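# Carry tube rack through self-closing door to desk

## Task

Take the tube rack off the counter, bring it through the door that swings shut by itself, and set it on the desk. When finished, the rack must be standing upright with each tube seated all the way down in its hole, and the door must be closed. The task fails if the rack or any tube reaches the floor, or if a robot topples or is left leaning. Either one robot or both may do the work. At the end, release the rack and move the robots away from it.

## Robot and tools

Robots: two identical Hello Robot Stretch 4 units named r1 and r2. Each has an omni-wheel base, a mast with a lift, a forward-reaching telescoping arm, a three-joint wrist (yaw, pitch, roll) and a two-finger gripper. A robot stands about 1.6 m tall, and its base edge is no more than 0.23 m from its base origin. Each carries four cameras: <r>_head_camera, <r>_head_left_camera, <r>_head_right_camera and <r>_wrist_camera.

Frames: the base frame sits on the floor under the base centre, with x forward, y left and z up. hand_pose, a point between the open fingertips, is reported in this frame and may be slightly off. Odometry is the base frame as it was at the scene start. Each robot reports only in its own frames, so where the two robots are relative to each other can only be judged from images, lidar_m and wrist_depth_mm.

Tool execute_actions: arguments are "actions" (a list holding one action, or empty to just read state) and optional "cameras" (list of camera names; omitted, null or ["all"] gives all, [] gives none; an unknown name rejects the call). One action is an object keyed by "r1" and/or "r2". Under each robot you may give "base", "joints", "pace", "contact_limits", or "end_of_arm" on its own. Everything in an action starts at the same moment and may finish at different times.
- "base" holds exactly one relative move, measured from where the base last reported itself: {"translate_m": d} straight drive in metres, forward positive, -2 to 2; {"strafe_m": d} sideways slide in metres, left positive, -2 to 2; {"rotate_rad": d} turn in place in radians, counter-clockwise (left) positive, -3.2 to 3.2.
- "joints" are absolute targets by name: lift_m 0 to 1.2 m; arm_m 0 to 0.55 m extension; wrist_yaw_rad -1.134 to 4.276 (0 points forward, positive left, 3.14 stowed back, above 3.4 may hit the arm); wrist_pitch_rad -1.117 to 4.259 (0 level, 1.57 pointing down); wrist_roll_rad -1.117 to 4.259 (0 keeps fingers level, positive turns clockwise as seen from behind); gripper_m -0.038 to 0.141 m fingertip gap (below 0 the fingers squeeze each other). Done tolerances: ±0.004 for lift, arm, gripper; ±0.02 yaw and roll; ±0.05 pitch. Out-of-range joint targets are clamped and flagged; any other bad value or unknown key rejects the whole call with nothing moving.
- "pace": "slow", "default", "fast" or "max"; base speeds 0.1/0.3/0.4/0.6 m/s and turn rates 1/2/3/4 rad/s, reduced when the lift is above 0.2 m (down to 0.3 m/s and 1 rad/s at 1.2 m).
- "contact_limits": {"arm_m": v}, v from 0 (gentlest) to 0.75 (firmest), default 0.5; the arm stops when it pushes harder.
- {"end_of_arm": "enable_torque"} re-powers wrist or gripper motors that shut off.
A robot or joint you omit may keep pushing toward an older target without its status saying so. If a result reports a stop, any later execute_actions, wait or finished_scene calls in that same reply are skipped. A single action runs at most 15 s.

Other tools: wait {"seconds": 0 to 10} commands nothing and returns state and images. zoom_image {"camera", "region": [x0, y0, x1, y1]} in pixels from the top-left, at most 504 by 504, on a camera that had a full image in the latest result. finished_scene {"scene": n} ends the current scene permanently and reports success; call it only once the goal holds steadily.

Results: base_status and joint_status tell how each motion ended: "done"; "off_target" (stopped short, may still push); "contact_stop_at_<key>" (hit something, that part goes slack, a slack lift can sag under load, slack wheels can drift); "limit_stop_at_<name>", including "limit_stop_at_tilt" (leaning over 6 degrees, lift, arm and wheels slack until it rights) and "limit_stop_at_own_body" (self-collision, often with pitch below -0.2 plus a strong roll); "torque_fault" (wrist or gripper motor went limp, send enable_torque); "time_out". on_its_own lists uncommanded effects; "held at" there is the held target, not the actual position. lidar_m gives 12 distances in metres in 30-degree sectors, first straight ahead, counting counter-clockwise (4th left, 7th behind, 10th right); "-" means nothing seen or closer than 0.25 m; it sees from about 0.15 m up, can miss glass, clear plastic, thin legs and much behind, and sees the other robot. wrist_depth_mm is a 7x7 grid from top left, 100 to 2000 mm. base_odometry counts wheel turns, so slip looks like travel; heading runs -3.142 to 3.142. If turned_by_wheels and turned_by_imu differ by over about 0.1 rad, the base likely slipped or bumped something. base_tilt in degrees (forward, right positive) has a fixed bias up to about 1.5. motor_effort is percent of maximum, with the peak in brackets; readings are noisy and biased. Wheel effort positive means turning right. Neither gripper_m nor "done" proves a grasp; at targets of 0 or more a firm grip shows in gripper_m effort, and a load in a level gripper shifts wrist_pitch_rad effort.

Gripping: command a gap smaller than the object; tighter pulls it toward the wrist by up to a third of the shortfall. If fingertips jam on a surface below, raise the lift. To unfold at the start, send lift_m 0.4 with wrist_yaw_rad 0.

Cautions: never let the robots press into each other; once bases touch, even millimetres more is a hard press. Identical commands can differ by about 3 cm per metre between robots, so a shared carry can strain and tip them. Driving or turning with over 1 kg held and arm_m above 0.2 can tip a robot, worse at fast paces; steady pushes with a high gripper or high contact limit can too. A level gripper holding over about 2 kg faults the wrist. Loose objects may get nudged occasionally. Avoid drops, slams and hard pushes.

Each tool is called after "Call:" by a JSON object that holds its "fn" and its "kwargs", one argument or row to a line.

## Session

Call:
{"fn": "execute_actions", "kwargs": {
  "actions": []
}}

Scene clock: 0.00 s.
r1.base_odometry: x=+0.000 y=+0.000 heading=+0.000 (m, m, rad; r1's odometry frame)
r1.turned_by_wheels: +0.000 (rad since the last result)
r1.turned_by_imu: +0.000 (rad since the last result)
r1.base_tilt: forward=-0.4 right=+0.7 (deg)
r1.lidar_m: 1.00 0.84 0.83 0.99 1.70 2.04 2.34 3.87 1.83 2.36 1.94 1.84
r1.base_status: not commanded
r1.joint_positions: lift_m=+0.226 arm_m=+0.000 wrist_yaw_rad=+3.172 wrist_pitch_rad=-0.006 wrist_roll_rad=+0.009 gripper_m=+0.057
r1.joint_status: not commanded
r1.motor_effort: lift_m=+20 arm_m=+0 wrist_yaw_rad=-1 wrist_pitch_rad=-7 wrist_roll_rad=+0 gripper_m=-2 wheel_0=+0 wheel_1=+0 wheel_2=+0 (%)
r1.hand_pose: x=-0.1204 y=+0.0786 z=+0.4059 quat_wxyz=(-0.015, +0.003, +0.004, +1.000) (m; r1's base frame)
r1.wrist_depth_mm: - 142 196 - - - 1808 / - - 139 - - - 1756 / - 106 138 - - - 1808 / - 114 138 - - - 1756 / 142 140 - - - - 1808 / 213 1808 1499 1808 224 1808 1708 / 213 1160 991 163 1008 1078 1182
r2.base_odometry: x=+0.000 y=+0.000 heading=+0.000 (m, m, rad; r2's odometry frame)
r2.turned_by_wheels: +0.000 (rad since the last result)
r2.turned_by_imu: +0.000 (rad since the last result)
r2.base_tilt: forward=+0.2 right=-0.3 (deg)
r2.lidar_m: 3.05 2.40 2.38 2.35 1.03 1.02 1.16 1.65 1.62 1.76 2.69 1.84
r2.base_status: not commanded
r2.joint_positions: lift_m=+0.173 arm_m=+0.000 wrist_yaw_rad=+3.104 wrist_pitch_rad=-0.008 wrist_roll_rad=+0.005 gripper_m=+0.057
r2.joint_status: not commanded
r2.motor_effort: lift_m=+19 arm_m=-1 wrist_yaw_rad=+0 wrist_pitch_rad=-8 wrist_roll_rad=-1 gripper_m=-3 wheel_0=+0 wheel_1=+0 wheel_2=+0 (%)
r2.hand_pose: x=-0.1144 y=+0.0981 z=+0.3530 quat_wxyz=(+0.019, +0.004, +0.003, +1.000) (m; r2's base frame)
r2.wrist_depth_mm: - 141 - - - 1756 1661 / - 127 273 - 1921 1205 1078 / - 129 191 1921 1921 1661 1499 / 141 142 - - - 1756 1537 / 1537 1808 - - 1983 1756 1537 / 1060 1205 196 1255 199 1281 1160 / 778 788 866 120 866 854 904
pictures: r1_head_camera, r1_head_left_camera, r1_head_right_camera, r1_wrist_camera, r2_head_camera, r2_head_left_camera, r2_head_right_camera, r2_wrist_camera
Images, in order (width x height): r1_head_camera 420x560, r1_head_left_camera 420x672, r1_head_right_camera 420x672, r1_wrist_camera 616x392, r2_head_camera 420x560, r2_head_left_camera 420x672, r2_head_right_camera 420x672, r2_wrist_camera 616x392.

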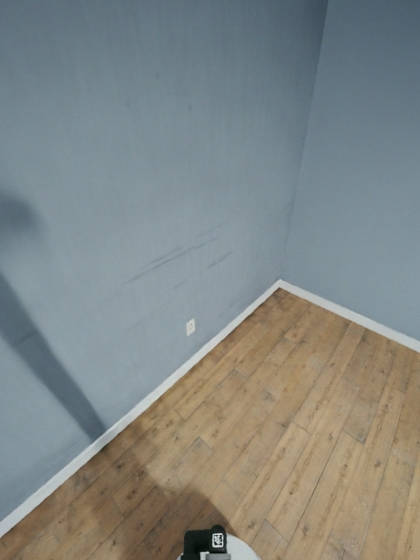

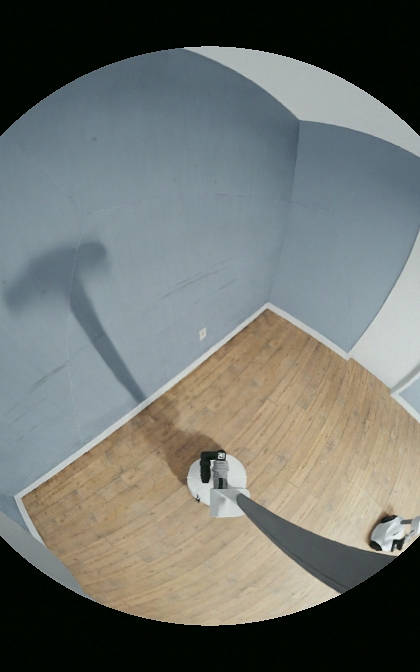

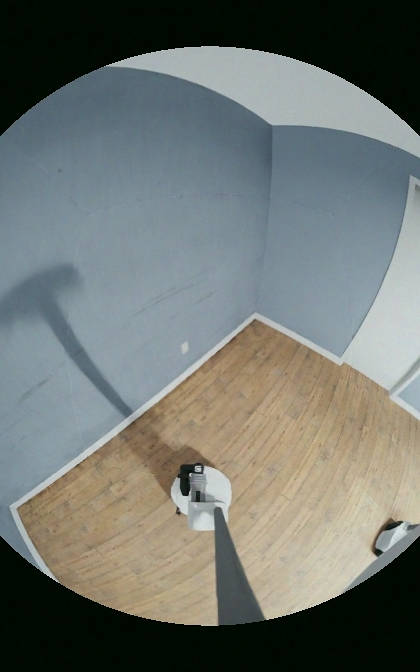

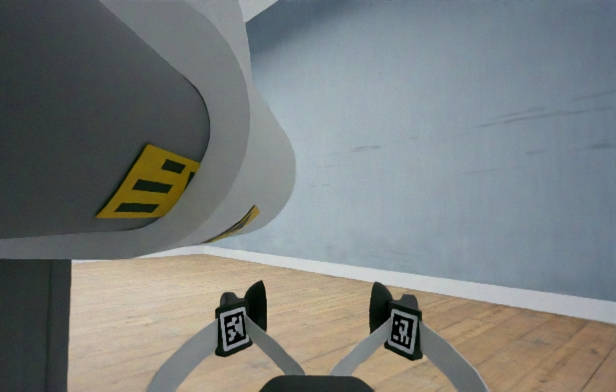

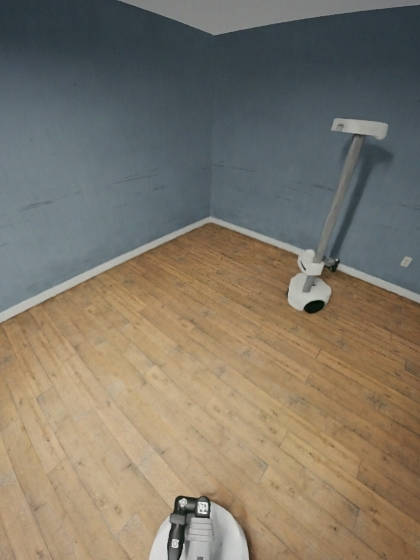

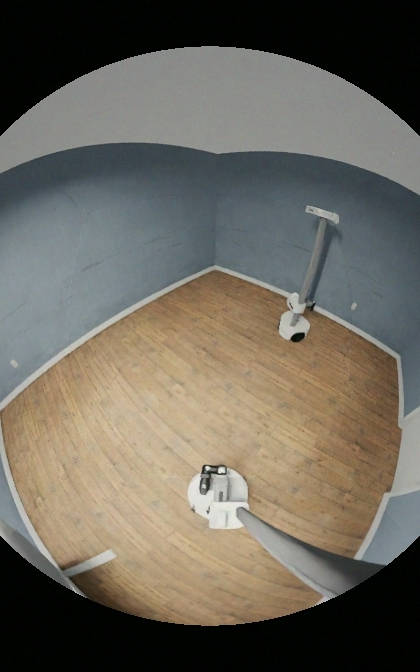

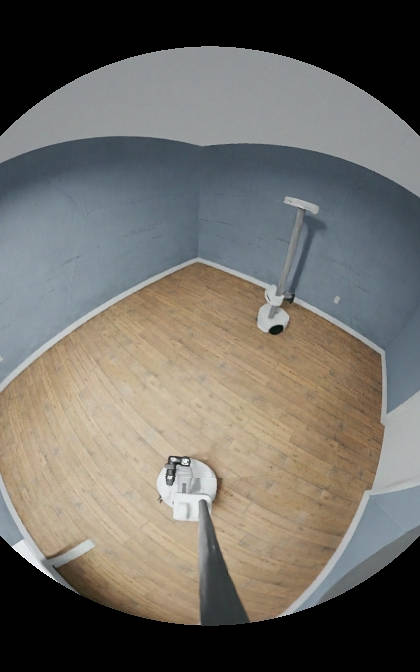

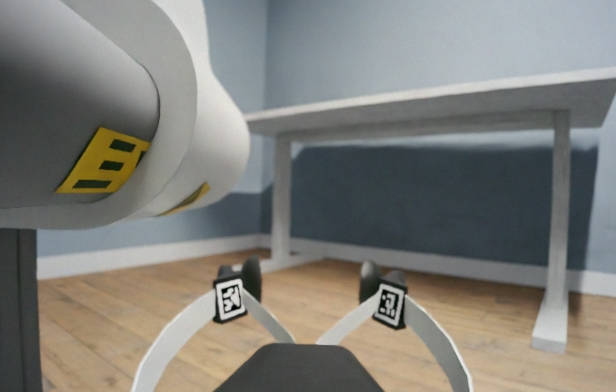

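Call:
{"fn": "execute_actions", "kwargs": {
  "actions": [
    {"r1": {"base": {"rotate_rad": -0.785}, "joints": {"lift_m": 0.19}, "pace": "fast"}, "r2": {"base": {"rotate_rad": -2.22}, "pace": "max"}}
  ],
  "cameras": ["r1_head_camera", "r1_head_right_camera", "r2_head_camera", "r2_head_left_camera"]
}}

Scene clock: 15.53 s.
r1.base_odometry: x=+0.000 y=+0.000 heading=-0.785 (m, m, rad; r1's odometry frame)
r1.turned_by_wheels: -0.785 (rad since the last result)
r1.turned_by_imu: -0.777 (rad since the last result)
r1.base_tilt: forward=-0.5 right=+0.8 (deg)
r1.lidar_m: 1.93 1.27 0.90 0.85 0.88 1.21 2.02 2.08 2.84 1.84 1.91 2.15
r1.base_status: done
r1.joint_positions: lift_m=+0.190 arm_m=+0.000 wrist_yaw_rad=+3.172 wrist_pitch_rad=-0.006 wrist_roll_rad=+0.009 gripper_m=+0.057
r1.joint_status: all done
r1.motor_effort: lift_m=+19(19) arm_m=+0(1) wrist_yaw_rad=-1(2) wrist_pitch_rad=-7(7) wrist_roll_rad=+0(0) gripper_m=+2(3) wheel_0=+0(8) wheel_1=+0(8) wheel_2=+0(7) (%)
r1.hand_pose: x=-0.1204 y=+0.0786 z=+0.3701 quat_wxyz=(-0.015, +0.003, +0.004, +1.000) (m; r1's base frame)
r1.wrist_depth_mm: - 142 196 - - 1921 1255 / - - 139 - - 1921 1255 / - 106 137 - - 1921 1281 / - 114 138 - - 1921 1255 / 142 140 - - - 1921 1255 / 213 1661 1430 1756 224 1576 1255 / 213 1060 931 163 931 1008 1078
r2.base_odometry: x=+0.000 y=+0.000 heading=-2.220 (m, m, rad; r2's odometry frame)
r2.turned_by_wheels: -2.220 (rad since the last result)
r2.turned_by_imu: -2.239 (rad since the last result)
r2.base_tilt: forward=+0.2 right=-0.2 (deg)
r2.lidar_m: 1.61 1.69 2.35 1.86 3.02 2.48 2.39 2.55 1.06 1.02 1.09 1.56
r2.base_status: done
r2.joint_positions: lift_m=+0.173 arm_m=+0.000 wrist_yaw_rad=+3.104 wrist_pitch_rad=-0.008 wrist_roll_rad=+0.005 gripper_m=+0.057
r2.joint_status: not commanded
r2.motor_effort: lift_m=+19(19) arm_m=-1(1) wrist_yaw_rad=-1(1) wrist_pitch_rad=-8(8) wrist_roll_rad=-2(1) gripper_m=-4(2) wheel_0=-1(6) wheel_1=-1(8) wheel_2=-2(10) (%)
r2.hand_pose: x=-0.1143 y=+0.0981 z=+0.3530 quat_wxyz=(+0.019, +0.004, +0.003, +1.000) (m; r2's base frame)
r2.wrist_depth_mm: - 141 - - - - - / - 127 274 - - - - / - 129 190 - - - - / 141 142 - - - - - / 1756 - - - - - - / 1060 1182 196 1281 200 1281 1308 / 778 788 866 119 854 866 891
pictures: r1_head_camera, r1_head_right_camera, r2_head_camera, r2_head_left_camera
Images, in order (width x height): r1_head_camera 420x560, r1_head_right_camera 420x672, r2_head_camera 420x560, r2_head_left_camera 420x672.

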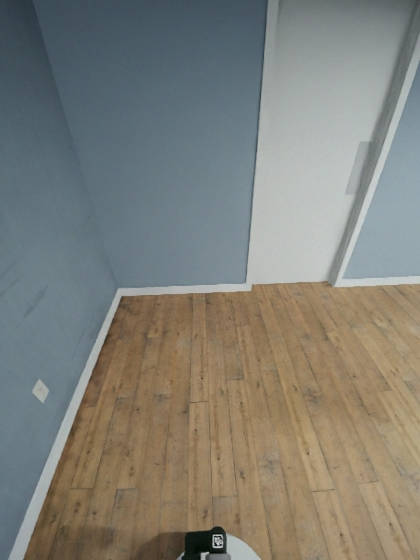

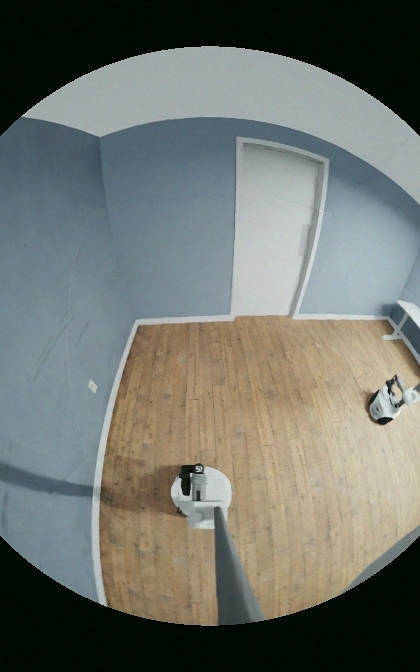

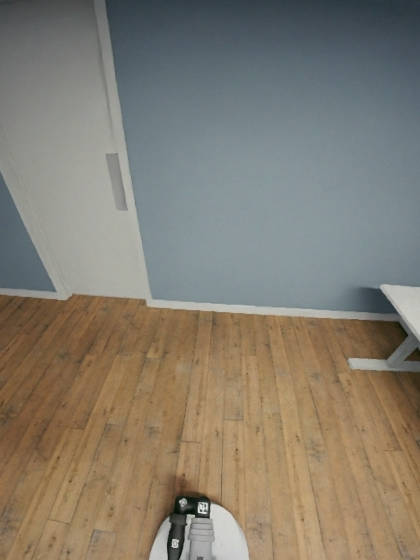

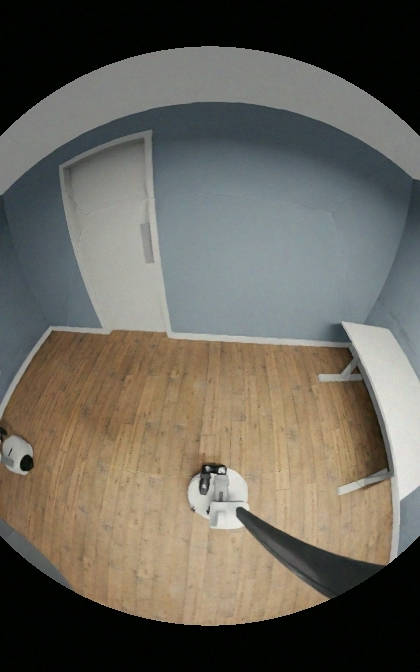

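Call:
{"fn": "execute_actions", "kwargs": {
  "actions": [
    {"r1": {"base": {"rotate_rad": -0.47}, "joints": {"gripper_m": 0.0}, "pace": "fast"}, "r2": {"base": {"rotate_rad": 1.0}, "pace": "max"}}
  ],
  "cameras": []
}}

Call:
{"fn": "execute_actions", "kwargs": {
  "actions": [
    {"r1": {"base": {"translate_m": 1.88}, "pace": "max"}, "r2": {"base": {"rotate_rad": 2.07}, "pace": "fast"}}
  ],
  "cameras": []
}}

Call:
{"fn": "execute_actions", "kwargs": {
  "actions": [
    {"r1": {"base": {"rotate_rad": -1.085}, "pace": "fast"}, "r2": {"base": {"translate_m": -0.2}, "pace": "max"}}
  ],
  "cameras": ["r1_head_camera", "r1_head_left_camera", "r2_head_right_camera"]
}}

Scene clock: 128.37 s.
r1.base_odometry: x=+0.000 y=+0.000 heading=-1.255 (m, m, rad; r1's odometry frame)
r1.turned_by_wheels: -0.470 (rad since the last result)
r1.turned_by_imu: -0.466 (rad since the last result)
r1.base_tilt: forward=-0.6 right=+0.7 (deg)
r1.lidar_m: 2.11 1.94 1.22 0.89 0.85 0.89 1.30 2.03 2.12 2.99 1.82 2.69
r1.base_status: done
r1.joint_positions: lift_m=+0.190 arm_m=+0.000 wrist_yaw_rad=+3.172 wrist_pitch_rad=-0.006 wrist_roll_rad=+0.009 gripper_m=+0.000
r1.joint_status: all done
r1.motor_effort: lift_m=+18(18) arm_m=-1(0) wrist_yaw_rad=-1(3) wrist_pitch_rad=-7(7) wrist_roll_rad=+0(0) gripper_m=-5(9) wheel_0=-1(5) wheel_1=-1(7) wheel_2=-1(7) (%)
r1.hand_pose: x=-0.1204 y=+0.0786 z=+0.3701 quat_wxyz=(-0.015, +0.003, +0.004, +1.000) (m; r1's base frame)
r1.wrist_depth_mm: - 142 196 - 1430 1025 831 / - - 139 - 1397 1042 831 / - 106 138 1808 1397 1042 842 / - 114 138 1808 1430 1025 831 / 142 140 - - 1397 1008 831 / 213 1708 1661 203 1255 1025 820 / 213 1060 179 183 180 946 820
r2.base_odometry: x=+0.000 y=+0.000 heading=-1.220 (m, m, rad; r2's odometry frame)
r2.turned_by_wheels: +1.000 (rad since the last result)
r2.turned_by_imu: +1.008 (rad since the last result)
r2.base_tilt: forward=+0.3 right=-0.2 (deg)
r2.lidar_m: 2.24 1.82 1.90 2.50 2.39 2.47 1.96 1.05 1.08 1.52 1.61 1.67
r2.base_status: done
r2.joint_positions: lift_m=+0.173 arm_m=+0.000 wrist_yaw_rad=+3.104 wrist_pitch_rad=-0.008 wrist_roll_rad=+0.005 gripper_m=+0.057
r2.joint_status: not commanded
r2.motor_effort: lift_m=+19(19) arm_m=-1(1) wrist_yaw_rad=+0(0) wrist_pitch_rad=-8(8) wrist_roll_rad=+0(0) gripper_m=-4(5) wheel_0=+1(6) wheel_1=+1(2) wheel_2=+2(11) (%)
r2.hand_pose: x=-0.1143 y=+0.0981 z=+0.3530 quat_wxyz=(+0.019, +0.004, +0.003, +1.000) (m; r2's base frame)
r2.wrist_depth_mm: - 141 - - - - - / - 127 274 - - - - / - 129 191 - - - - / 141 143 1983 - - - - / 1618 1756 - - - - - / 1060 1160 196 1255 200 1308 1281 / 778 788 866 120 854 842 878
pictures: none
No camera images: the call's "cameras" was empty. Leave "cameras" out to get every camera's image.

Scene clock: 133.07 s.
r1.base_odometry: x=+0.583 y=-1.787 heading=-1.256 (m, m, rad; r1's odometry frame)
r1.turned_by_wheels: +0.000 (rad since the last result)
r1.turned_by_imu: +0.006 (rad since the last result)
r1.base_tilt: forward=-0.6 right=+0.5 (deg)
r1.lidar_m: 0.39 0.39 0.39 0.50 1.41 1.88 2.63 3.68 1.49 1.61 1.15 0.53
r1.base_status: done
r1.joint_positions: lift_m=+0.190 arm_m=+0.000 wrist_yaw_rad=+3.172 wrist_pitch_rad=-0.006 wrist_roll_rad=+0.009 gripper_m=+0.000
r1.joint_status: not commanded
r1.motor_effort: lift_m=+18(18) arm_m=-1(1) wrist_yaw_rad=-1(2) wrist_pitch_rad=-7(7) wrist_roll_rad=+0(0) gripper_m=-4(4) wheel_0=-1(7) wheel_1=+0(5) wheel_2=-1(14) (%)
r1.hand_pose: x=-0.1204 y=+0.0786 z=+0.3701 quat_wxyz=(-0.015, +0.003, +0.004, +1.000) (m; r1's base frame)
r1.wrist_depth_mm: - 142 197 - - - 1661 / - - 139 - - - 1708 / - 106 138 - - - 1708 / - 114 138 - - - 1661 / 142 140 - - - - 1708 / 213 1756 1708 204 1708 1708 1537 / 213 1078 179 183 181 1078 1078
r2.base_odometry: x=+0.000 y=+0.000 heading=+0.850 (m, m, rad; r2's odometry frame)
r2.turned_by_wheels: +2.070 (rad since the last result)
r2.turned_by_imu: +2.086 (rad since the last result)
r2.base_tilt: forward=+0.3 right=-0.3 (deg)
r2.lidar_m: 2.39 2.45 1.96 1.03 1.07 1.45 1.60 1.55 1.53 2.92 2.98 2.52
r2.base_status: done
r2.joint_positions: lift_m=+0.173 arm_m=+0.000 wrist_yaw_rad=+3.104 wrist_pitch_rad=-0.008 wrist_roll_rad=+0.005 gripper_m=+0.057
r2.joint_status: not commanded
r2.motor_effort: lift_m=+19(19) arm_m=-1(0) wrist_yaw_rad=+0(1) wrist_pitch_rad=-8(8) wrist_roll_rad=-1(2) gripper_m=-4(4) wheel_0=-1(6) wheel_1=-1(8) wheel_2=+0(10) (%)
r2.hand_pose: x=-0.1143 y=+0.0981 z=+0.3530 quat_wxyz=(+0.019, +0.004, +0.003, +1.000) (m; r2's base frame)
r2.wrist_depth_mm: - 141 1756 1808 1808 1863 - / - 127 274 1808 1808 1863 1921 / - 129 190 1756 1808 1921 1921 / 141 142 1756 1863 1808 1921 1921 / 1708 1708 1708 1863 1863 1863 1983 / 1025 1205 197 1255 200 1281 1281 / 778 788 854 120 854 842 891
pictures: none
No camera images: the call's "cameras" was empty. Leave "cameras" out to get every camera's image.

Scene clock: 134.70 s.
r1.base_odometry: x=+0.583 y=-1.787 heading=-2.341 (m, m, rad; r1's odometry frame)
r1.turned_by_wheels: -1.085 (rad since the last result)
r1.turned_by_imu: -1.073 (rad since the last result)
r1.base_tilt: forward=-0.5 right=+0.8 (deg)
r1.lidar_m: 1.31 0.50 0.40 0.38 0.39 0.52 1.23 1.86 2.49 3.67 1.36 1.35
r1.base_status: done
r1.joint_positions: lift_m=+0.190 arm_m=+0.000 wrist_yaw_rad=+3.172 wrist_pitch_rad=-0.006 wrist_roll_rad=+0.009 gripper_m=+0.000
r1.joint_status: not commanded
r1.motor_effort: lift_m=+18(18) arm_m=+0(0) wrist_yaw_rad=-2(1) wrist_pitch_rad=-6(7) wrist_roll_rad=+0(1) gripper_m=-7(3) wheel_0=+0(5) wheel_1=+1(6) wheel_2=-1(7) (%)
r1.hand_pose: x=-0.1204 y=+0.0786 z=+0.3701 quat_wxyz=(-0.015, +0.003, +0.004, +1.000) (m; r1's base frame)
r1.wrist_depth_mm: - 142 197 1921 1464 574 512 / - - 139 1921 1499 569 508 / - 106 138 1863 1464 564 508 / - 114 138 1863 1430 574 508 / 142 140 1983 1921 1430 574 504 / 213 1708 1756 203 1042 569 508 / 213 1060 179 183 181 525 500
r2.base_odometry: x=-0.132 y=-0.150 heading=+0.850 (m, m, rad; r2's odometry frame)
r2.turned_by_wheels: +0.000 (rad since the last result)
r2.turned_by_imu: +0.001 (rad since the last result)
r2.base_tilt: forward=+0.3 right=-0.2 (deg)
r2.lidar_m: 2.59 2.66 1.09 1.02 1.04 1.42 1.40 1.43 1.36 2.93 2.98 2.77
r2.base_status: done
r2.joint_positions: lift_m=+0.173 arm_m=+0.000 wrist_yaw_rad=+3.104 wrist_pitch_rad=-0.008 wrist_roll_rad=+0.005 gripper_m=+0.057
r2.joint_status: not commanded
r2.motor_effort: lift_m=+19(19) arm_m=-1(1) wrist_yaw_rad=+0(0) wrist_pitch_rad=-9(8) wrist_roll_rad=-2(0) gripper_m=-6(3) wheel_0=+0(10) wheel_1=+0(8) wheel_2=+0(12) (%)
r2.hand_pose: x=-0.1143 y=+0.0981 z=+0.3530 quat_wxyz=(+0.019, +0.004, +0.003, +1.000) (m; r2's base frame)
r2.wrist_depth_mm: - 141 1576 1576 1618 1708 1661 / - 127 274 1576 1618 1661 1708 / - 129 190 1576 1618 1661 1708 / 141 143 1537 1618 1618 1618 1708 / 1537 1499 1576 1618 1618 1661 1708 / 1078 1205 196 1281 200 1281 1255 / 778 788 854 120 842 854 891
pictures: r1_head_camera, r1_head_left_camera, r2_head_right_camera
Images, in order (width x height): r1_head_camera 420x560, r1_head_left_camera 420x672, r2_head_right_camera 420x672.

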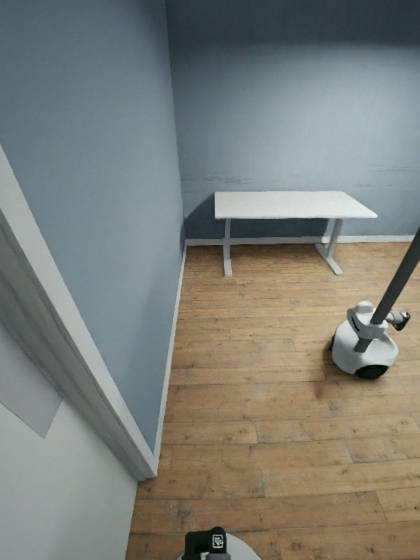

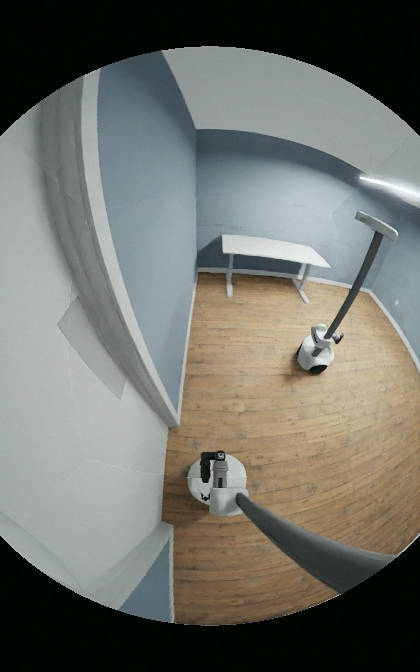

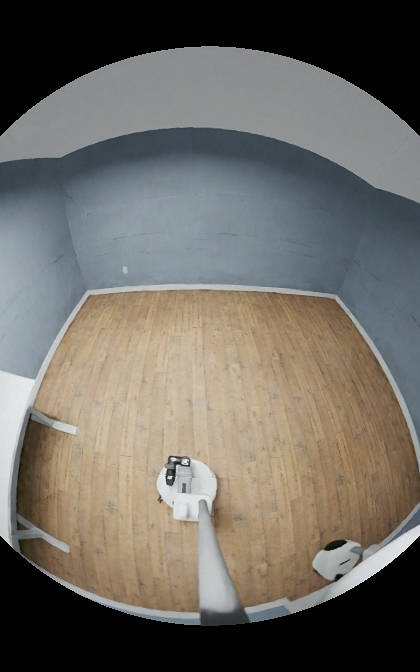

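Call:
{"fn": "execute_actions", "kwargs": {
  "actions": [
    {"r1": {"base": {"strafe_m": 0.2}, "pace": "slow"}, "r2": {"base": {"strafe_m": -1.0}, "pace": "max"}}
  ],
  "cameras": []
}}

Call:
{"fn": "execute_actions", "kwargs": {
  "actions": [
    {"r1": {"base": {"strafe_m": 0.4}}, "r2": {"base": {"rotate_rad": 0.07}}}
  ],
  "cameras": ["r1_head_camera", "r1_head_left_camera", "r2_wrist_camera"]
}}

Scene clock: 155.80 s.
r1.base_odometry: x=+0.727 y=-1.926 heading=-2.341 (m, m, rad; r1's odometry frame)
r1.turned_by_wheels: +0.000 (rad since the last result)
r1.turned_by_imu: +0.000 (rad since the last result)
r1.base_tilt: forward=-0.5 right=+0.6 (deg)
r1.lidar_m: 0.47 0.29 0.25 - 0.25 0.25 0.44 1.86 2.49 1.00 1.10 2.28
r1.base_status: done
r1.joint_positions: lift_m=+0.190 arm_m=+0.000 wrist_yaw_rad=+3.172 wrist_pitch_rad=-0.006 wrist_roll_rad=+0.009 gripper_m=+0.000
r1.joint_status: not commanded
r1.motor_effort: lift_m=+19(18) arm_m=+0(0) wrist_yaw_rad=-2(1) wrist_pitch_rad=-6(7) wrist_roll_rad=+0(0) gripper_m=-7(6) wheel_0=+0(6) wheel_1=+0(5) wheel_2=+0(1) (%)
r1.hand_pose: x=-0.1204 y=+0.0786 z=+0.3701 quat_wxyz=(-0.015, +0.003, +0.004, +1.000) (m; r1's base frame)
r1.wrist_depth_mm: - 142 198 1983 535 307 212 / - - 139 1983 535 309 211 / - 106 138 1863 530 307 211 / - 114 138 1921 530 307 212 / 142 140 1983 1921 530 307 211 / 213 1708 1708 203 517 307 212 / 213 1060 179 183 181 283 211
r2.base_odometry: x=+0.619 y=-0.810 heading=+0.850 (m, m, rad; r2's odometry frame)
r2.turned_by_wheels: +0.000 (rad since the last result)
r2.turned_by_imu: +0.002 (rad since the last result)
r2.base_tilt: forward=+0.2 right=-0.2 (deg)
r2.lidar_m: 2.66 2.74 3.00 2.01 2.04 1.43 1.03 1.06 1.81 1.91 1.97 2.58
r2.base_status: done
r2.joint_positions: lift_m=+0.173 arm_m=+0.000 wrist_yaw_rad=+3.104 wrist_pitch_rad=-0.008 wrist_roll_rad=+0.005 gripper_m=+0.057
r2.joint_status: not commanded
r2.motor_effort: lift_m=+19(20) arm_m=-1(1) wrist_yaw_rad=+0(0) wrist_pitch_rad=-9(9) wrist_roll_rad=+0(0) gripper_m=-5(3) wheel_0=+1(13) wheel_1=+0(17) wheel_2=+0(2) (%)
r2.hand_pose: x=-0.1143 y=+0.0981 z=+0.3529 quat_wxyz=(+0.019, +0.004, +0.003, +1.000) (m; r2's base frame)
r2.wrist_depth_mm: - 141 1499 1537 1537 1576 1618 / - 127 273 1576 1576 1576 1618 / - 129 191 1618 1537 1618 1618 / 141 142 1308 1618 1537 1618 1618 / 1430 1430 1160 1576 1576 1576 1618 / 1042 1182 196 1281 200 1281 1281 / 768 788 866 119 854 866 891
pictures: none
No camera images: the call's "cameras" was empty. Leave "cameras" out to get every camera's image.

Scene clock: 158.47 s.
r1.base_odometry: x=+1.014 y=-2.204 heading=-2.340 (m, m, rad; r1's odometry frame)
r1.turned_by_wheels: +0.000 (rad since the last result)
r1.turned_by_imu: +0.051 (rad since the last result)
r1.base_tilt: forward=-0.6 right=+0.6 (deg)
r1.lidar_m: 0.44 2.47 0.44 0.25 0.25 - 0.25 0.39 2.64 1.36 2.96 0.44
r1.base_status: done
r1.joint_positions: lift_m=+0.190 arm_m=+0.000 wrist_yaw_rad=+3.172 wrist_pitch_rad=-0.006 wrist_roll_rad=+0.009 gripper_m=+0.000
r1.joint_status: not commanded
r1.motor_effort: lift_m=+18(19) arm_m=-1(1) wrist_yaw_rad=-2(1) wrist_pitch_rad=-7(6) wrist_roll_rad=+0(0) gripper_m=-6(6) wheel_0=-14(28) wheel_1=+9(31) wheel_2=+9(10) (%)
r1.hand_pose: x=-0.1204 y=+0.0786 z=+0.3701 quat_wxyz=(-0.015, +0.003, +0.004, +1.000) (m; r1's base frame)
r1.wrist_depth_mm: - 142 198 351 278 229 203 / - - 139 349 278 229 202 / - 106 138 324 273 227 201 / - 114 138 320 273 227 200 / 143 140 418 342 272 226 199 / 213 1366 449 204 256 225 198 / 213 554 179 183 181 219 197
r2.base_odometry: x=+0.619 y=-0.810 heading=+0.920 (m, m, rad; r2's odometry frame)
r2.turned_by_wheels: +0.070 (rad since the last result)
r2.turned_by_imu: +0.070 (rad since the last result)
r2.base_tilt: forward=+0.2 right=-0.2 (deg)
r2.lidar_m: 2.67 2.76 2.95 2.01 1.93 1.39 1.34 1.47 1.95 1.92 1.99 2.71
r2.base_status: done
r2.joint_positions: lift_m=+0.173 arm_m=+0.000 wrist_yaw_rad=+3.104 wrist_pitch_rad=-0.008 wrist_roll_rad=+0.005 gripper_m=+0.057
r2.joint_status: not commanded
r2.motor_effort: lift_m=+20(19) arm_m=-1(1) wrist_yaw_rad=+0(0) wrist_pitch_rad=-8(8) wrist_roll_rad=-1(0) gripper_m=-1(2) wheel_0=+0(0) wheel_1=+0(5) wheel_2=+1(6) (%)
r2.hand_pose: x=-0.1143 y=+0.0981 z=+0.3529 quat_wxyz=(+0.019, +0.004, +0.003, +1.000) (m; r2's base frame)
r2.wrist_depth_mm: - 141 1661 - 1499 1576 1537 / - 128 274 - 1499 1537 1537 / - 129 191 - 1499 1537 1537 / 141 143 1576 - 1499 1499 1537 / 1464 1499 1576 1808 1537 1537 1537 / 1060 1205 196 1281 200 1308 1281 / 778 788 854 120 842 842 904
pictures: r1_head_camera, r1_head_left_camera, r2_wrist_camera
Images, in order (width x height): r1_head_camera 420x560, r1_head_left_camera 420x672, r2_wrist_camera 616x392.

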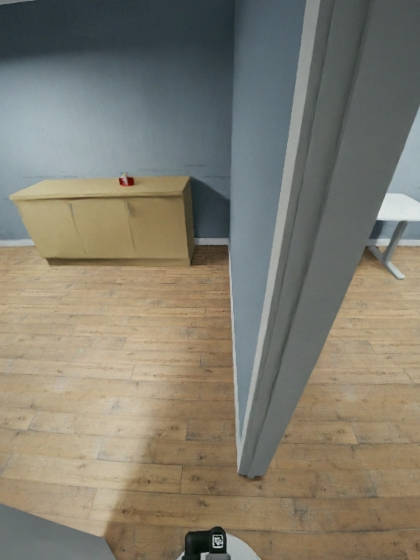

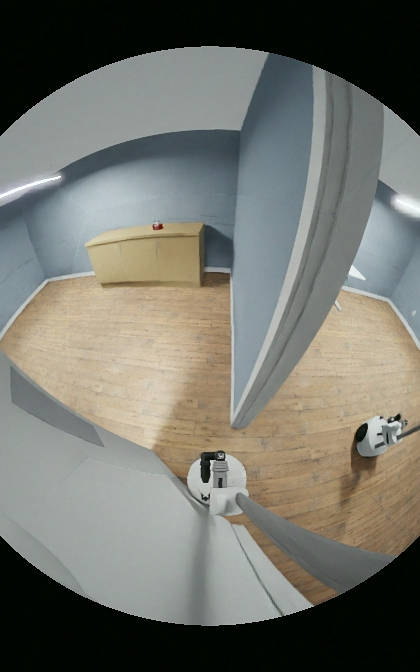

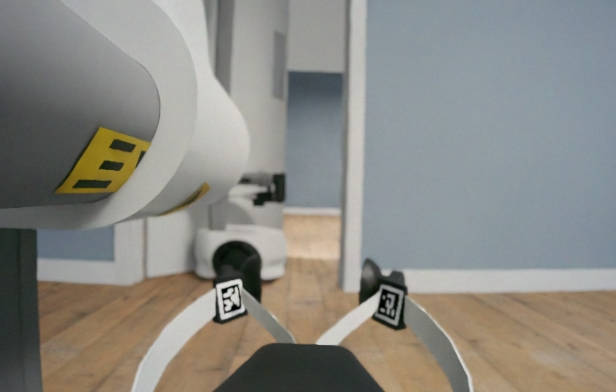

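Call:
{"fn": "execute_actions", "kwargs": {
  "actions": [
    {"r1": {"base": {"strafe_m": 0.3}}, "r2": {"base": {"translate_m": -0.72}, "pace": "max"}}
  ],
  "cameras": ["r1_head_camera", "r1_head_left_camera"]
}}

Scene clock: 172.63 s.
r1.base_odometry: x=+1.229 y=-2.413 heading=-2.341 (m, m, rad; r1's odometry frame)
r1.turned_by_wheels: +0.000 (rad since the last result)
r1.turned_by_imu: +0.298 (rad since the last result)
r1.base_tilt: forward=-0.3 right=+0.9 (deg)
r1.lidar_m: 2.44 3.00 4.33 0.26 0.25 - 0.25 0.29 0.92 0.85 0.56 0.70
r1.base_status: done
r1.joint_positions: lift_m=+0.190 arm_m=+0.000 wrist_yaw_rad=+3.172 wrist_pitch_rad=-0.006 wrist_roll_rad=+0.009 gripper_m=+0.000
r1.joint_status: not commanded
r1.motor_effort: lift_m=+19(19) arm_m=-1(1) wrist_yaw_rad=-2(2) wrist_pitch_rad=-7(7) wrist_roll_rad=+0(0) gripper_m=-7(6) wheel_0=-10(24) wheel_1=+2(19) wheel_2=+8(13) (%)
r1.hand_pose: x=-0.1204 y=+0.0786 z=+0.3701 quat_wxyz=(-0.015, +0.003, +0.004, +1.000) (m; r1's base frame)
r1.wrist_depth_mm: - 142 197 327 272 233 209 / - - 139 324 271 231 208 / - 106 137 306 268 230 207 / - 114 138 301 265 229 206 / 142 139 370 317 265 227 205 / 213 554 392 204 251 226 204 / 213 549 179 183 180 220 202
r2.base_odometry: x=+0.183 y=-1.383 heading=+0.920 (m, m, rad; r2's odometry frame)
r2.turned_by_wheels: +0.000 (rad since the last result)
r2.turned_by_imu: +0.004 (rad since the last result)
r2.base_tilt: forward=+0.2 right=-0.2 (deg)
r2.lidar_m: 3.37 3.52 2.12 2.04 0.90 0.69 0.87 0.86 0.91 1.92 2.01 2.75
r2.base_status: done
r2.joint_positions: lift_m=+0.173 arm_m=+0.000 wrist_yaw_rad=+3.104 wrist_pitch_rad=-0.008 wrist_roll_rad=+0.005 gripper_m=+0.057
r2.joint_status: not commanded
r2.motor_effort: lift_m=+19(19) arm_m=-1(1) wrist_yaw_rad=+0(0) wrist_pitch_rad=-8(8) wrist_roll_rad=+1(0) gripper_m=-4(3) wheel_0=+0(4) wheel_1=+0(7) wheel_2=+1(13) (%)
r2.hand_pose: x=-0.1143 y=+0.0981 z=+0.3529 quat_wxyz=(+0.019, +0.004, +0.003, +1.000) (m; r2's base frame)
r2.wrist_depth_mm: - 141 - - 768 759 768 / - 127 274 - 759 778 768 / - 129 191 - 768 768 768 / 141 143 1229 - 759 768 778 / 854 1025 1078 - 778 778 778 / 891 1008 196 1255 200 778 778 / 778 788 842 120 759 759 768
pictures: r1_head_camera, r1_head_left_camera
Images, in order (width x height): r1_head_camera 420x560, r1_head_left_camera 420x672.

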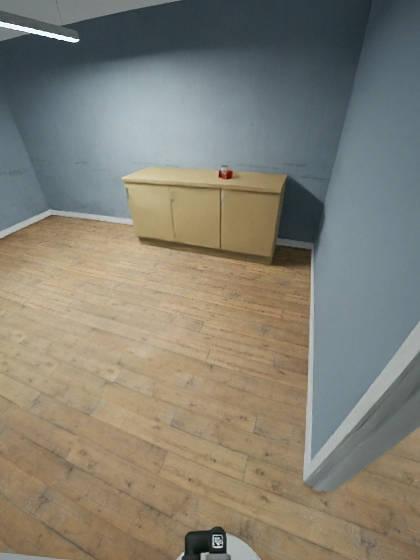

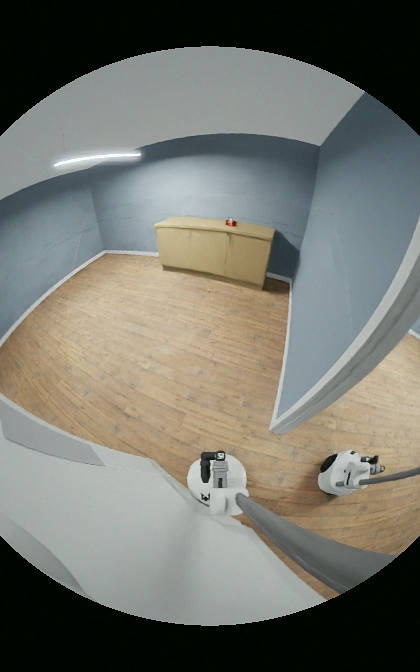

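Call:
{"fn": "zoom_image", "kwargs": {
  "camera": "r1_head_camera",
  "region": [190, 150, 270, 210]
}}

Region (190, 150, 270, 210) of r1_head_camera's 420x560 image, scaled by 6.300, with more detail than that image has; it fills the top 378 rows of this view, and the rest is white.

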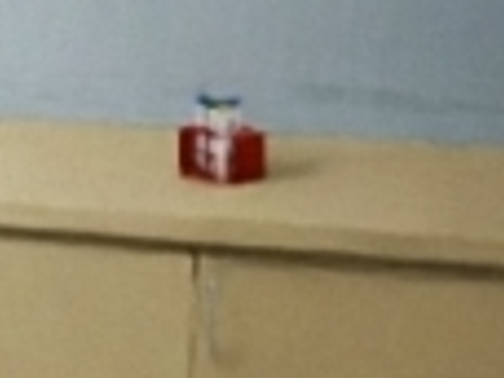

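Call:
{"fn": "execute_actions", "kwargs": {
  "actions": [
    {"r1": {"base": {"rotate_rad": 0.26}}, "r2": {"base": {"strafe_m": -0.09}, "pace": "max"}}
  ],
  "cameras": []
}}

Call:
{"fn": "execute_actions", "kwargs": {
  "actions": [
    {"r1": {"base": {"translate_m": 1.0}, "joints": {"lift_m": 0.45}, "pace": "max"}, "r2": {"base": {"translate_m": -0.48}, "pace": "fast"}}
  ],
  "cameras": ["r1_head_left_camera", "r2_head_right_camera", "r2_wrist_camera"]
}}

Scene clock: 204.80 s.
r1.base_odometry: x=+1.228 y=-2.413 heading=-2.081 (m, m, rad; r1's odometry frame)
r1.turned_by_wheels: +0.260 (rad since the last result)
r1.turned_by_imu: +0.242 (rad since the last result)
r1.base_tilt: forward=-0.6 right=+0.7 (deg)
r1.lidar_m: 2.58 4.41 0.37 0.25 0.25 0.25 0.25 0.52 0.83 3.10 0.58 1.56
r1.base_status: done
r1.joint_positions: lift_m=+0.190 arm_m=+0.000 wrist_yaw_rad=+3.172 wrist_pitch_rad=-0.006 wrist_roll_rad=+0.009 gripper_m=+0.000
r1.joint_status: not commanded
r1.motor_effort: lift_m=+18(19) arm_m=+0(1) wrist_yaw_rad=-1(1) wrist_pitch_rad=-6(7) wrist_roll_rad=+0(0) gripper_m=-8(6) wheel_0=-10(20) wheel_1=-3(11) wheel_2=+8(10) (%)
r1.hand_pose: x=-0.1204 y=+0.0786 z=+0.3701 quat_wxyz=(-0.015, +0.003, +0.004, +1.000) (m; r1's base frame)
r1.wrist_depth_mm: - 142 197 375 286 229 199 / - - 139 375 283 229 198 / - 106 137 342 282 228 197 / - 114 138 336 279 225 196 / 142 140 469 366 279 225 195 / 213 1708 521 203 259 224 195 / 213 1060 179 183 181 216 193
r2.base_odometry: x=+0.255 y=-1.438 heading=+0.920 (m, m, rad; r2's odometry frame)
r2.turned_by_wheels: +0.000 (rad since the last result)
r2.turned_by_imu: -0.001 (rad since the last result)
r2.base_tilt: forward=+0.3 right=-0.2 (deg)
r2.lidar_m: 3.35 3.51 2.20 2.12 0.87 0.71 0.86 0.79 0.92 1.82 1.92 2.62
r2.base_status: done
r2.joint_positions: lift_m=+0.173 arm_m=+0.000 wrist_yaw_rad=+3.104 wrist_pitch_rad=-0.008 wrist_roll_rad=+0.005 gripper_m=+0.057
r2.joint_status: not commanded
r2.motor_effort: lift_m=+19(19) arm_m=-1(1) wrist_yaw_rad=-1(0) wrist_pitch_rad=-9(8) wrist_roll_rad=+0(0) gripper_m=-4(4) wheel_0=-1(12) wheel_1=-1(12) wheel_2=+2(2) (%)
r2.hand_pose: x=-0.1143 y=+0.0981 z=+0.3529 quat_wxyz=(+0.019, +0.004, +0.003, +1.000) (m; r2's base frame)
r2.wrist_depth_mm: - 141 1042 - - 768 759 / - 127 274 - - 768 778 / - 129 191 - - 759 768 / 141 142 1025 - - 778 778 / 788 1060 1025 - - 768 788 / 820 991 196 1160 200 778 778 / 778 788 854 120 854 759 768
pictures: none
No camera images: the call's "cameras" was empty. Leave "cameras" out to get every camera's image.

Scene clock: 208.03 s.
r1.base_odometry: x=+0.740 y=-3.286 heading=-2.081 (m, m, rad; r1's odometry frame)
r1.turned_by_wheels: +0.000 (rad since the last result)
r1.turned_by_imu: +0.003 (rad since the last result)
r1.base_tilt: forward=-0.4 right=+0.6 (deg)
r1.lidar_m: 1.65 3.41 3.73 3.36 2.56 2.48 0.55 0.85 0.84 0.90 1.31 1.57
r1.base_status: done
r1.joint_positions: lift_m=+0.450 arm_m=+0.000 wrist_yaw_rad=+3.172 wrist_pitch_rad=-0.006 wrist_roll_rad=+0.009 gripper_m=+0.000
r1.joint_status: all done
r1.motor_effort: lift_m=+21(25) arm_m=-1(0) wrist_yaw_rad=-1(2) wrist_pitch_rad=-6(7) wrist_roll_rad=+0(1) gripper_m=-6(3) wheel_0=-1(7) wheel_1=+1(6) wheel_2=-1(13) (%)
r1.hand_pose: x=-0.1204 y=+0.0786 z=+0.6299 quat_wxyz=(-0.015, +0.003, +0.004, +1.000) (m; r1's base frame)
r1.wrist_depth_mm: - 142 197 1205 - - - / - - 139 1205 - - - / - 106 138 1229 - - - / - 114 138 1205 - - - / 142 139 1255 1618 - - - / 213 - - 203 - - - / 213 1182 178 184 180 1756 1756
r2.base_odometry: x=-0.036 y=-1.820 heading=+0.920 (m, m, rad; r2's odometry frame)
r2.turned_by_wheels: +0.000 (rad since the last result)
r2.turned_by_imu: +0.003 (rad since the last result)
r2.base_tilt: forward=+0.3 right=-0.2 (deg)
r2.lidar_m: 3.85 4.00 2.21 0.60 0.40 0.72 0.48 0.44 0.47 0.64 1.90 2.62
r2.base_status: done
r2.joint_positions: lift_m=+0.173 arm_m=+0.000 wrist_yaw_rad=+3.104 wrist_pitch_rad=-0.008 wrist_roll_rad=+0.005 gripper_m=+0.057
r2.joint_status: not commanded
r2.motor_effort: lift_m=+20(19) arm_m=-1(1) wrist_yaw_rad=-1(0) wrist_pitch_rad=-8(9) wrist_roll_rad=+1(1) gripper_m=-1(1) wheel_0=+1(5) wheel_1=+1(3) wheel_2=+0(11) (%)
r2.hand_pose: x=-0.1143 y=+0.0981 z=+0.3529 quat_wxyz=(+0.019, +0.004, +0.003, +1.000) (m; r2's base frame)
r2.wrist_depth_mm: - 141 654 768 - - - / - 127 274 788 - 1160 - / - 129 191 788 - - - / 141 143 634 778 - - - / 496 569 647 788 - 1138 1118 / 508 574 196 768 200 1098 410 / 504 554 654 120 854 854 397
pictures: r1_head_left_camera, r2_head_right_camera, r2_wrist_camera
Images, in order (width x height): r1_head_left_camera 420x672, r2_head_right_camera 420x672, r2_wrist_camera 616x392.

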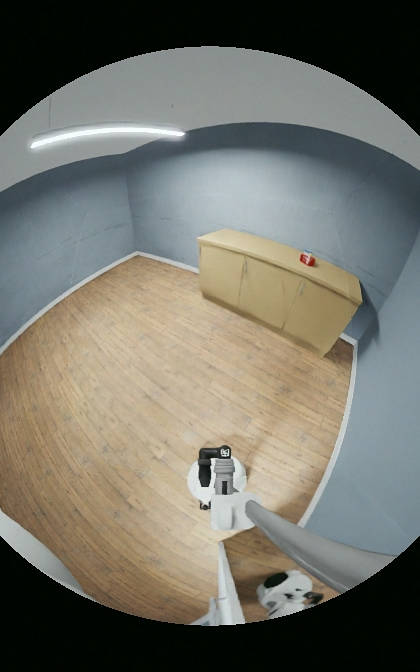

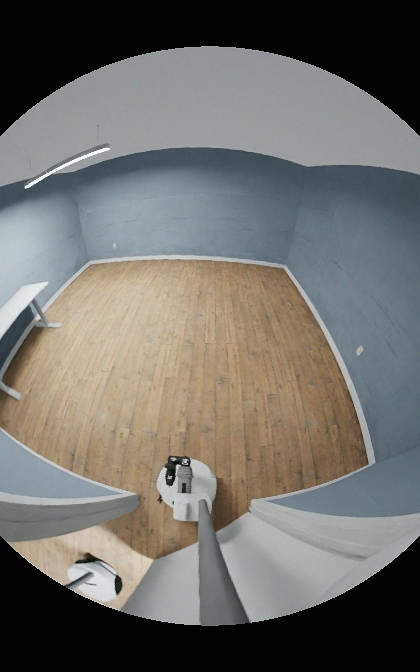

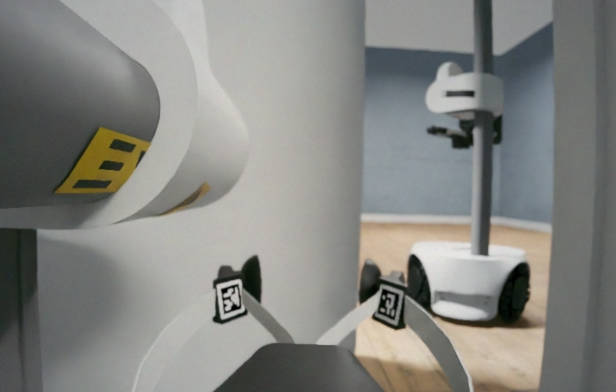

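Call:
{"fn": "execute_actions", "kwargs": {
  "actions": [
    {"r1": {"base": {"translate_m": 1.1}, "joints": {"lift_m": 0.87, "wrist_yaw_rad": 0.0, "wrist_pitch_rad": 0.25, "gripper_m": 0.141}, "pace": "max"}, "r2": {"base": {"translate_m": -0.25}, "pace": "slow"}}
  ],
  "cameras": []
}}

Call:
{"fn": "execute_actions", "kwargs": {
  "actions": [
    {"r1": {"base": {"rotate_rad": -0.95}, "pace": "fast"}, "r2": {"base": {"translate_m": -0.06}, "pace": "slow"}}
  ],
  "cameras": ["r1_head_camera", "r1_wrist_camera", "r2_head_right_camera"]
}}

Scene clock: 218.40 s.
r1.base_odometry: x=+0.203 y=-4.246 heading=-2.081 (m, m, rad; r1's odometry frame)
r1.turned_by_wheels: +0.000 (rad since the last result)
r1.turned_by_imu: +0.002 (rad since the last result)
r1.base_tilt: forward=-0.6 right=+0.5 (deg)
r1.lidar_m: 0.72 2.06 3.12 3.34 3.52 3.41 1.69 1.48 1.45 0.90 0.67 0.66
r1.base_status: done
r1.joint_positions: lift_m=+0.870 arm_m=+0.000 wrist_yaw_rad=+0.000 wrist_pitch_rad=+0.252 wrist_roll_rad=+0.009 gripper_m=+0.141
r1.joint_status: all done
r1.motor_effort: lift_m=+20(25) arm_m=+0(1) wrist_yaw_rad=-3(9) wrist_pitch_rad=-7(5) wrist_roll_rad=+0(0) gripper_m=+0(10) wheel_0=-1(8) wheel_1=+1(5) wheel_2=+1(11) (%)
r1.hand_pose: x=+0.4500 y=-0.0873 z=+0.9761 quat_wxyz=(+0.992, +0.004, +0.126, +0.000) (m; r1's base frame)
r1.wrist_depth_mm: - 1921 1537 1255 1098 946 842 / - 1983 1576 1308 1118 976 878 / - - 1661 1366 1118 991 891 / - - 831 831 831 831 831 / - - 778 609 535 492 488 / - - 759 654 539 218 394 / 1661 1661 854 151 530 452 418
r2.base_odometry: x=-0.187 y=-2.018 heading=+0.921 (m, m, rad; r2's odometry frame)
r2.turned_by_wheels: +0.001 (rad since the last result)
r2.turned_by_imu: -0.002 (rad since the last result)
r2.base_tilt: forward=+0.3 right=-0.2 (deg)
r2.lidar_m: 4.11 4.13 2.22 0.36 1.97 0.27 0.25 - 0.25 0.33 1.92 2.63
r2.base_status: done
r2.joint_positions: lift_m=+0.173 arm_m=+0.000 wrist_yaw_rad=+3.104 wrist_pitch_rad=-0.008 wrist_roll_rad=+0.005 gripper_m=+0.057
r2.joint_status: not commanded
r2.motor_effort: lift_m=+19(19) arm_m=-1(1) wrist_yaw_rad=+0(1) wrist_pitch_rad=-8(9) wrist_roll_rad=-1(2) gripper_m=-3(3) wheel_0=-3(11) wheel_1=-10(25) wheel_2=+22(30) (%)
r2.hand_pose: x=-0.1143 y=+0.0981 z=+0.3529 quat_wxyz=(+0.019, +0.004, +0.003, +1.000) (m; r2's base frame)
r2.wrist_depth_mm: - 141 355 402 469 - - / - 127 276 404 469 - - / - 129 190 407 469 - - / 141 143 351 410 473 - - / 289 324 355 413 477 - 1863 / 294 324 196 410 200 1308 1281 / 294 314 359 120 484 842 891
pictures: none
No camera images: the call's "cameras" was empty. Leave "cameras" out to get every camera's image.

Scene clock: 220.23 s.
r1.base_odometry: x=+0.203 y=-4.246 heading=-3.031 (m, m, rad; r1's odometry frame)
r1.turned_by_wheels: -0.950 (rad since the last result)
r1.turned_by_imu: -0.940 (rad since the last result)
r1.base_tilt: forward=-0.5 right=+0.6 (deg)
r1.lidar_m: 0.68 0.67 0.75 2.34 3.13 3.48 3.47 3.38 1.67 1.47 1.44 0.82
r1.base_status: done
r1.joint_positions: lift_m=+0.870 arm_m=+0.000 wrist_yaw_rad=+0.000 wrist_pitch_rad=+0.252 wrist_roll_rad=+0.009 gripper_m=+0.141
r1.joint_status: not commanded
r1.motor_effort: lift_m=+20(20) arm_m=+0(1) wrist_yaw_rad=-2(2) wrist_pitch_rad=-7(6) wrist_roll_rad=+1(0) gripper_m=+2(3) wheel_0=+0(7) wheel_1=+0(7) wheel_2=-1(5) (%)
r1.hand_pose: x=+0.4500 y=-0.0874 z=+0.9762 quat_wxyz=(+0.992, +0.004, +0.126, +0.000) (m; r1's base frame)
r1.wrist_depth_mm: 917 991 1042 1098 1205 1281 1336 / 946 1008 1060 1160 1281 1336 1336 / 960 1042 1098 1160 1255 1397 1336 / 842 831 820 759 820 820 820 / 492 492 530 559 609 668 732 / 473 492 544 597 634 217 778 / 496 512 559 150 661 707 820
r2.base_odometry: x=-0.223 y=-2.065 heading=+0.921 (m, m, rad; r2's odometry frame)
r2.turned_by_wheels: +0.000 (rad since the last result)
r2.turned_by_imu: +0.001 (rad since the last result)
r2.base_tilt: forward=+0.2 right=-0.2 (deg)
r2.lidar_m: 4.16 4.12 0.38 0.37 1.92 0.31 0.25 - 0.25 0.27 0.50 2.61
r2.base_status: done
r2.joint_positions: lift_m=+0.173 arm_m=+0.000 wrist_yaw_rad=+3.104 wrist_pitch_rad=-0.008 wrist_roll_rad=+0.005 gripper_m=+0.057
r2.joint_status: not commanded
r2.motor_effort: lift_m=+19(20) arm_m=-1(1) wrist_yaw_rad=-1(0) wrist_pitch_rad=-8(8) wrist_roll_rad=+0(0) gripper_m=-2(6) wheel_0=-1(4) wheel_1=-13(13) wheel_2=+17(29) (%)
r2.hand_pose: x=-0.1143 y=+0.0981 z=+0.3529 quat_wxyz=(+0.019, +0.004, +0.003, +1.000) (m; r2's base frame)
r2.wrist_depth_mm: - 141 375 436 530 - - / - 127 273 442 539 - - / - 129 191 445 539 - - / 141 143 366 445 539 - - / 289 330 375 452 549 - - / 296 330 196 445 200 1281 1281 / 293 319 377 120 554 842 891
pictures: r1_head_camera, r1_wrist_camera, r2_head_right_camera
Images, in order (width x height): r1_head_camera 420x560, r1_wrist_camera 616x392, r2_head_right_camera 420x672.

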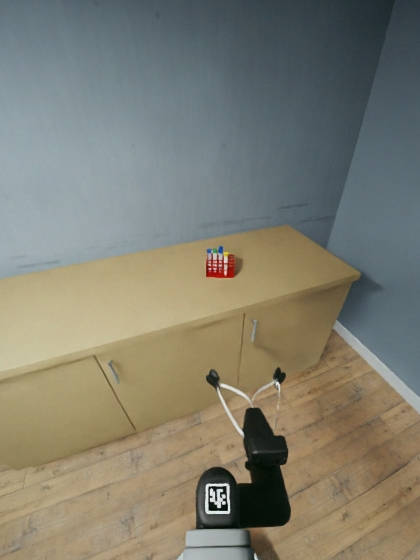

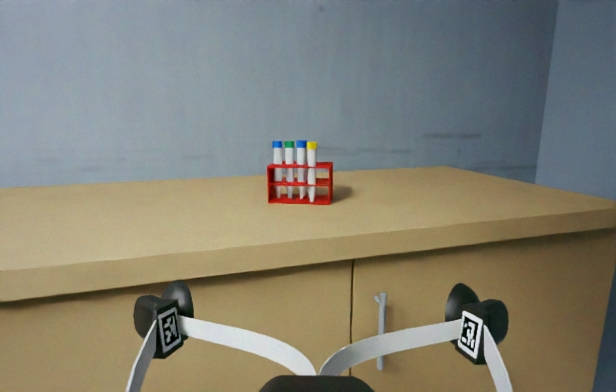

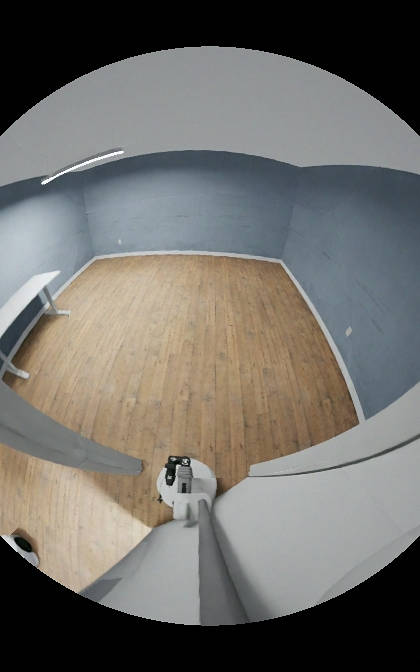

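Call:
{"fn": "zoom_image", "kwargs": {
  "camera": "r1_wrist_camera",
  "region": [250, 130, 350, 215]
}}

Call:
{"fn": "zoom_image", "kwargs": {
  "camera": "r1_head_camera",
  "region": [190, 235, 255, 290]
}}

Region (250, 130, 350, 215) of r1_wrist_camera's 616x392 image, scaled by 5.040; it fills the top 428 rows of this view, and the rest is white.

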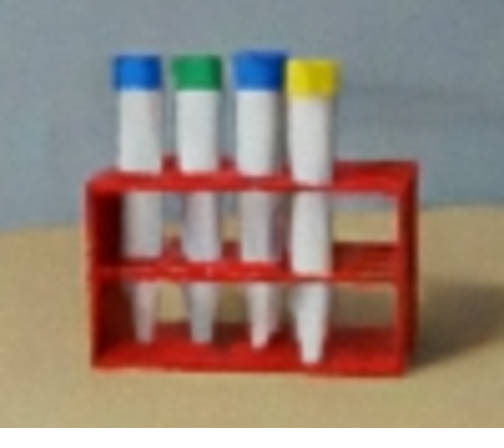

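Region (190, 235, 255, 290) of r1_head_camera's 420x560 image, scaled by 7.754, with more detail than that image has; it fills the top 426 rows of this view, and the rest is white.

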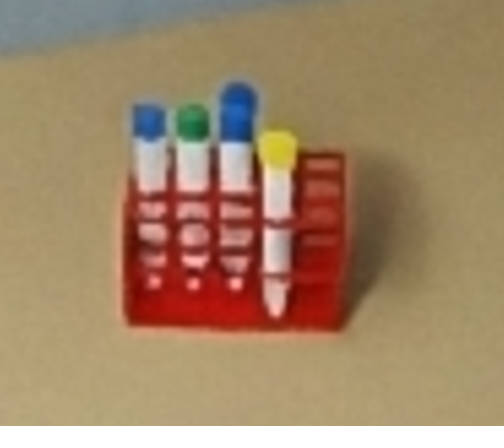

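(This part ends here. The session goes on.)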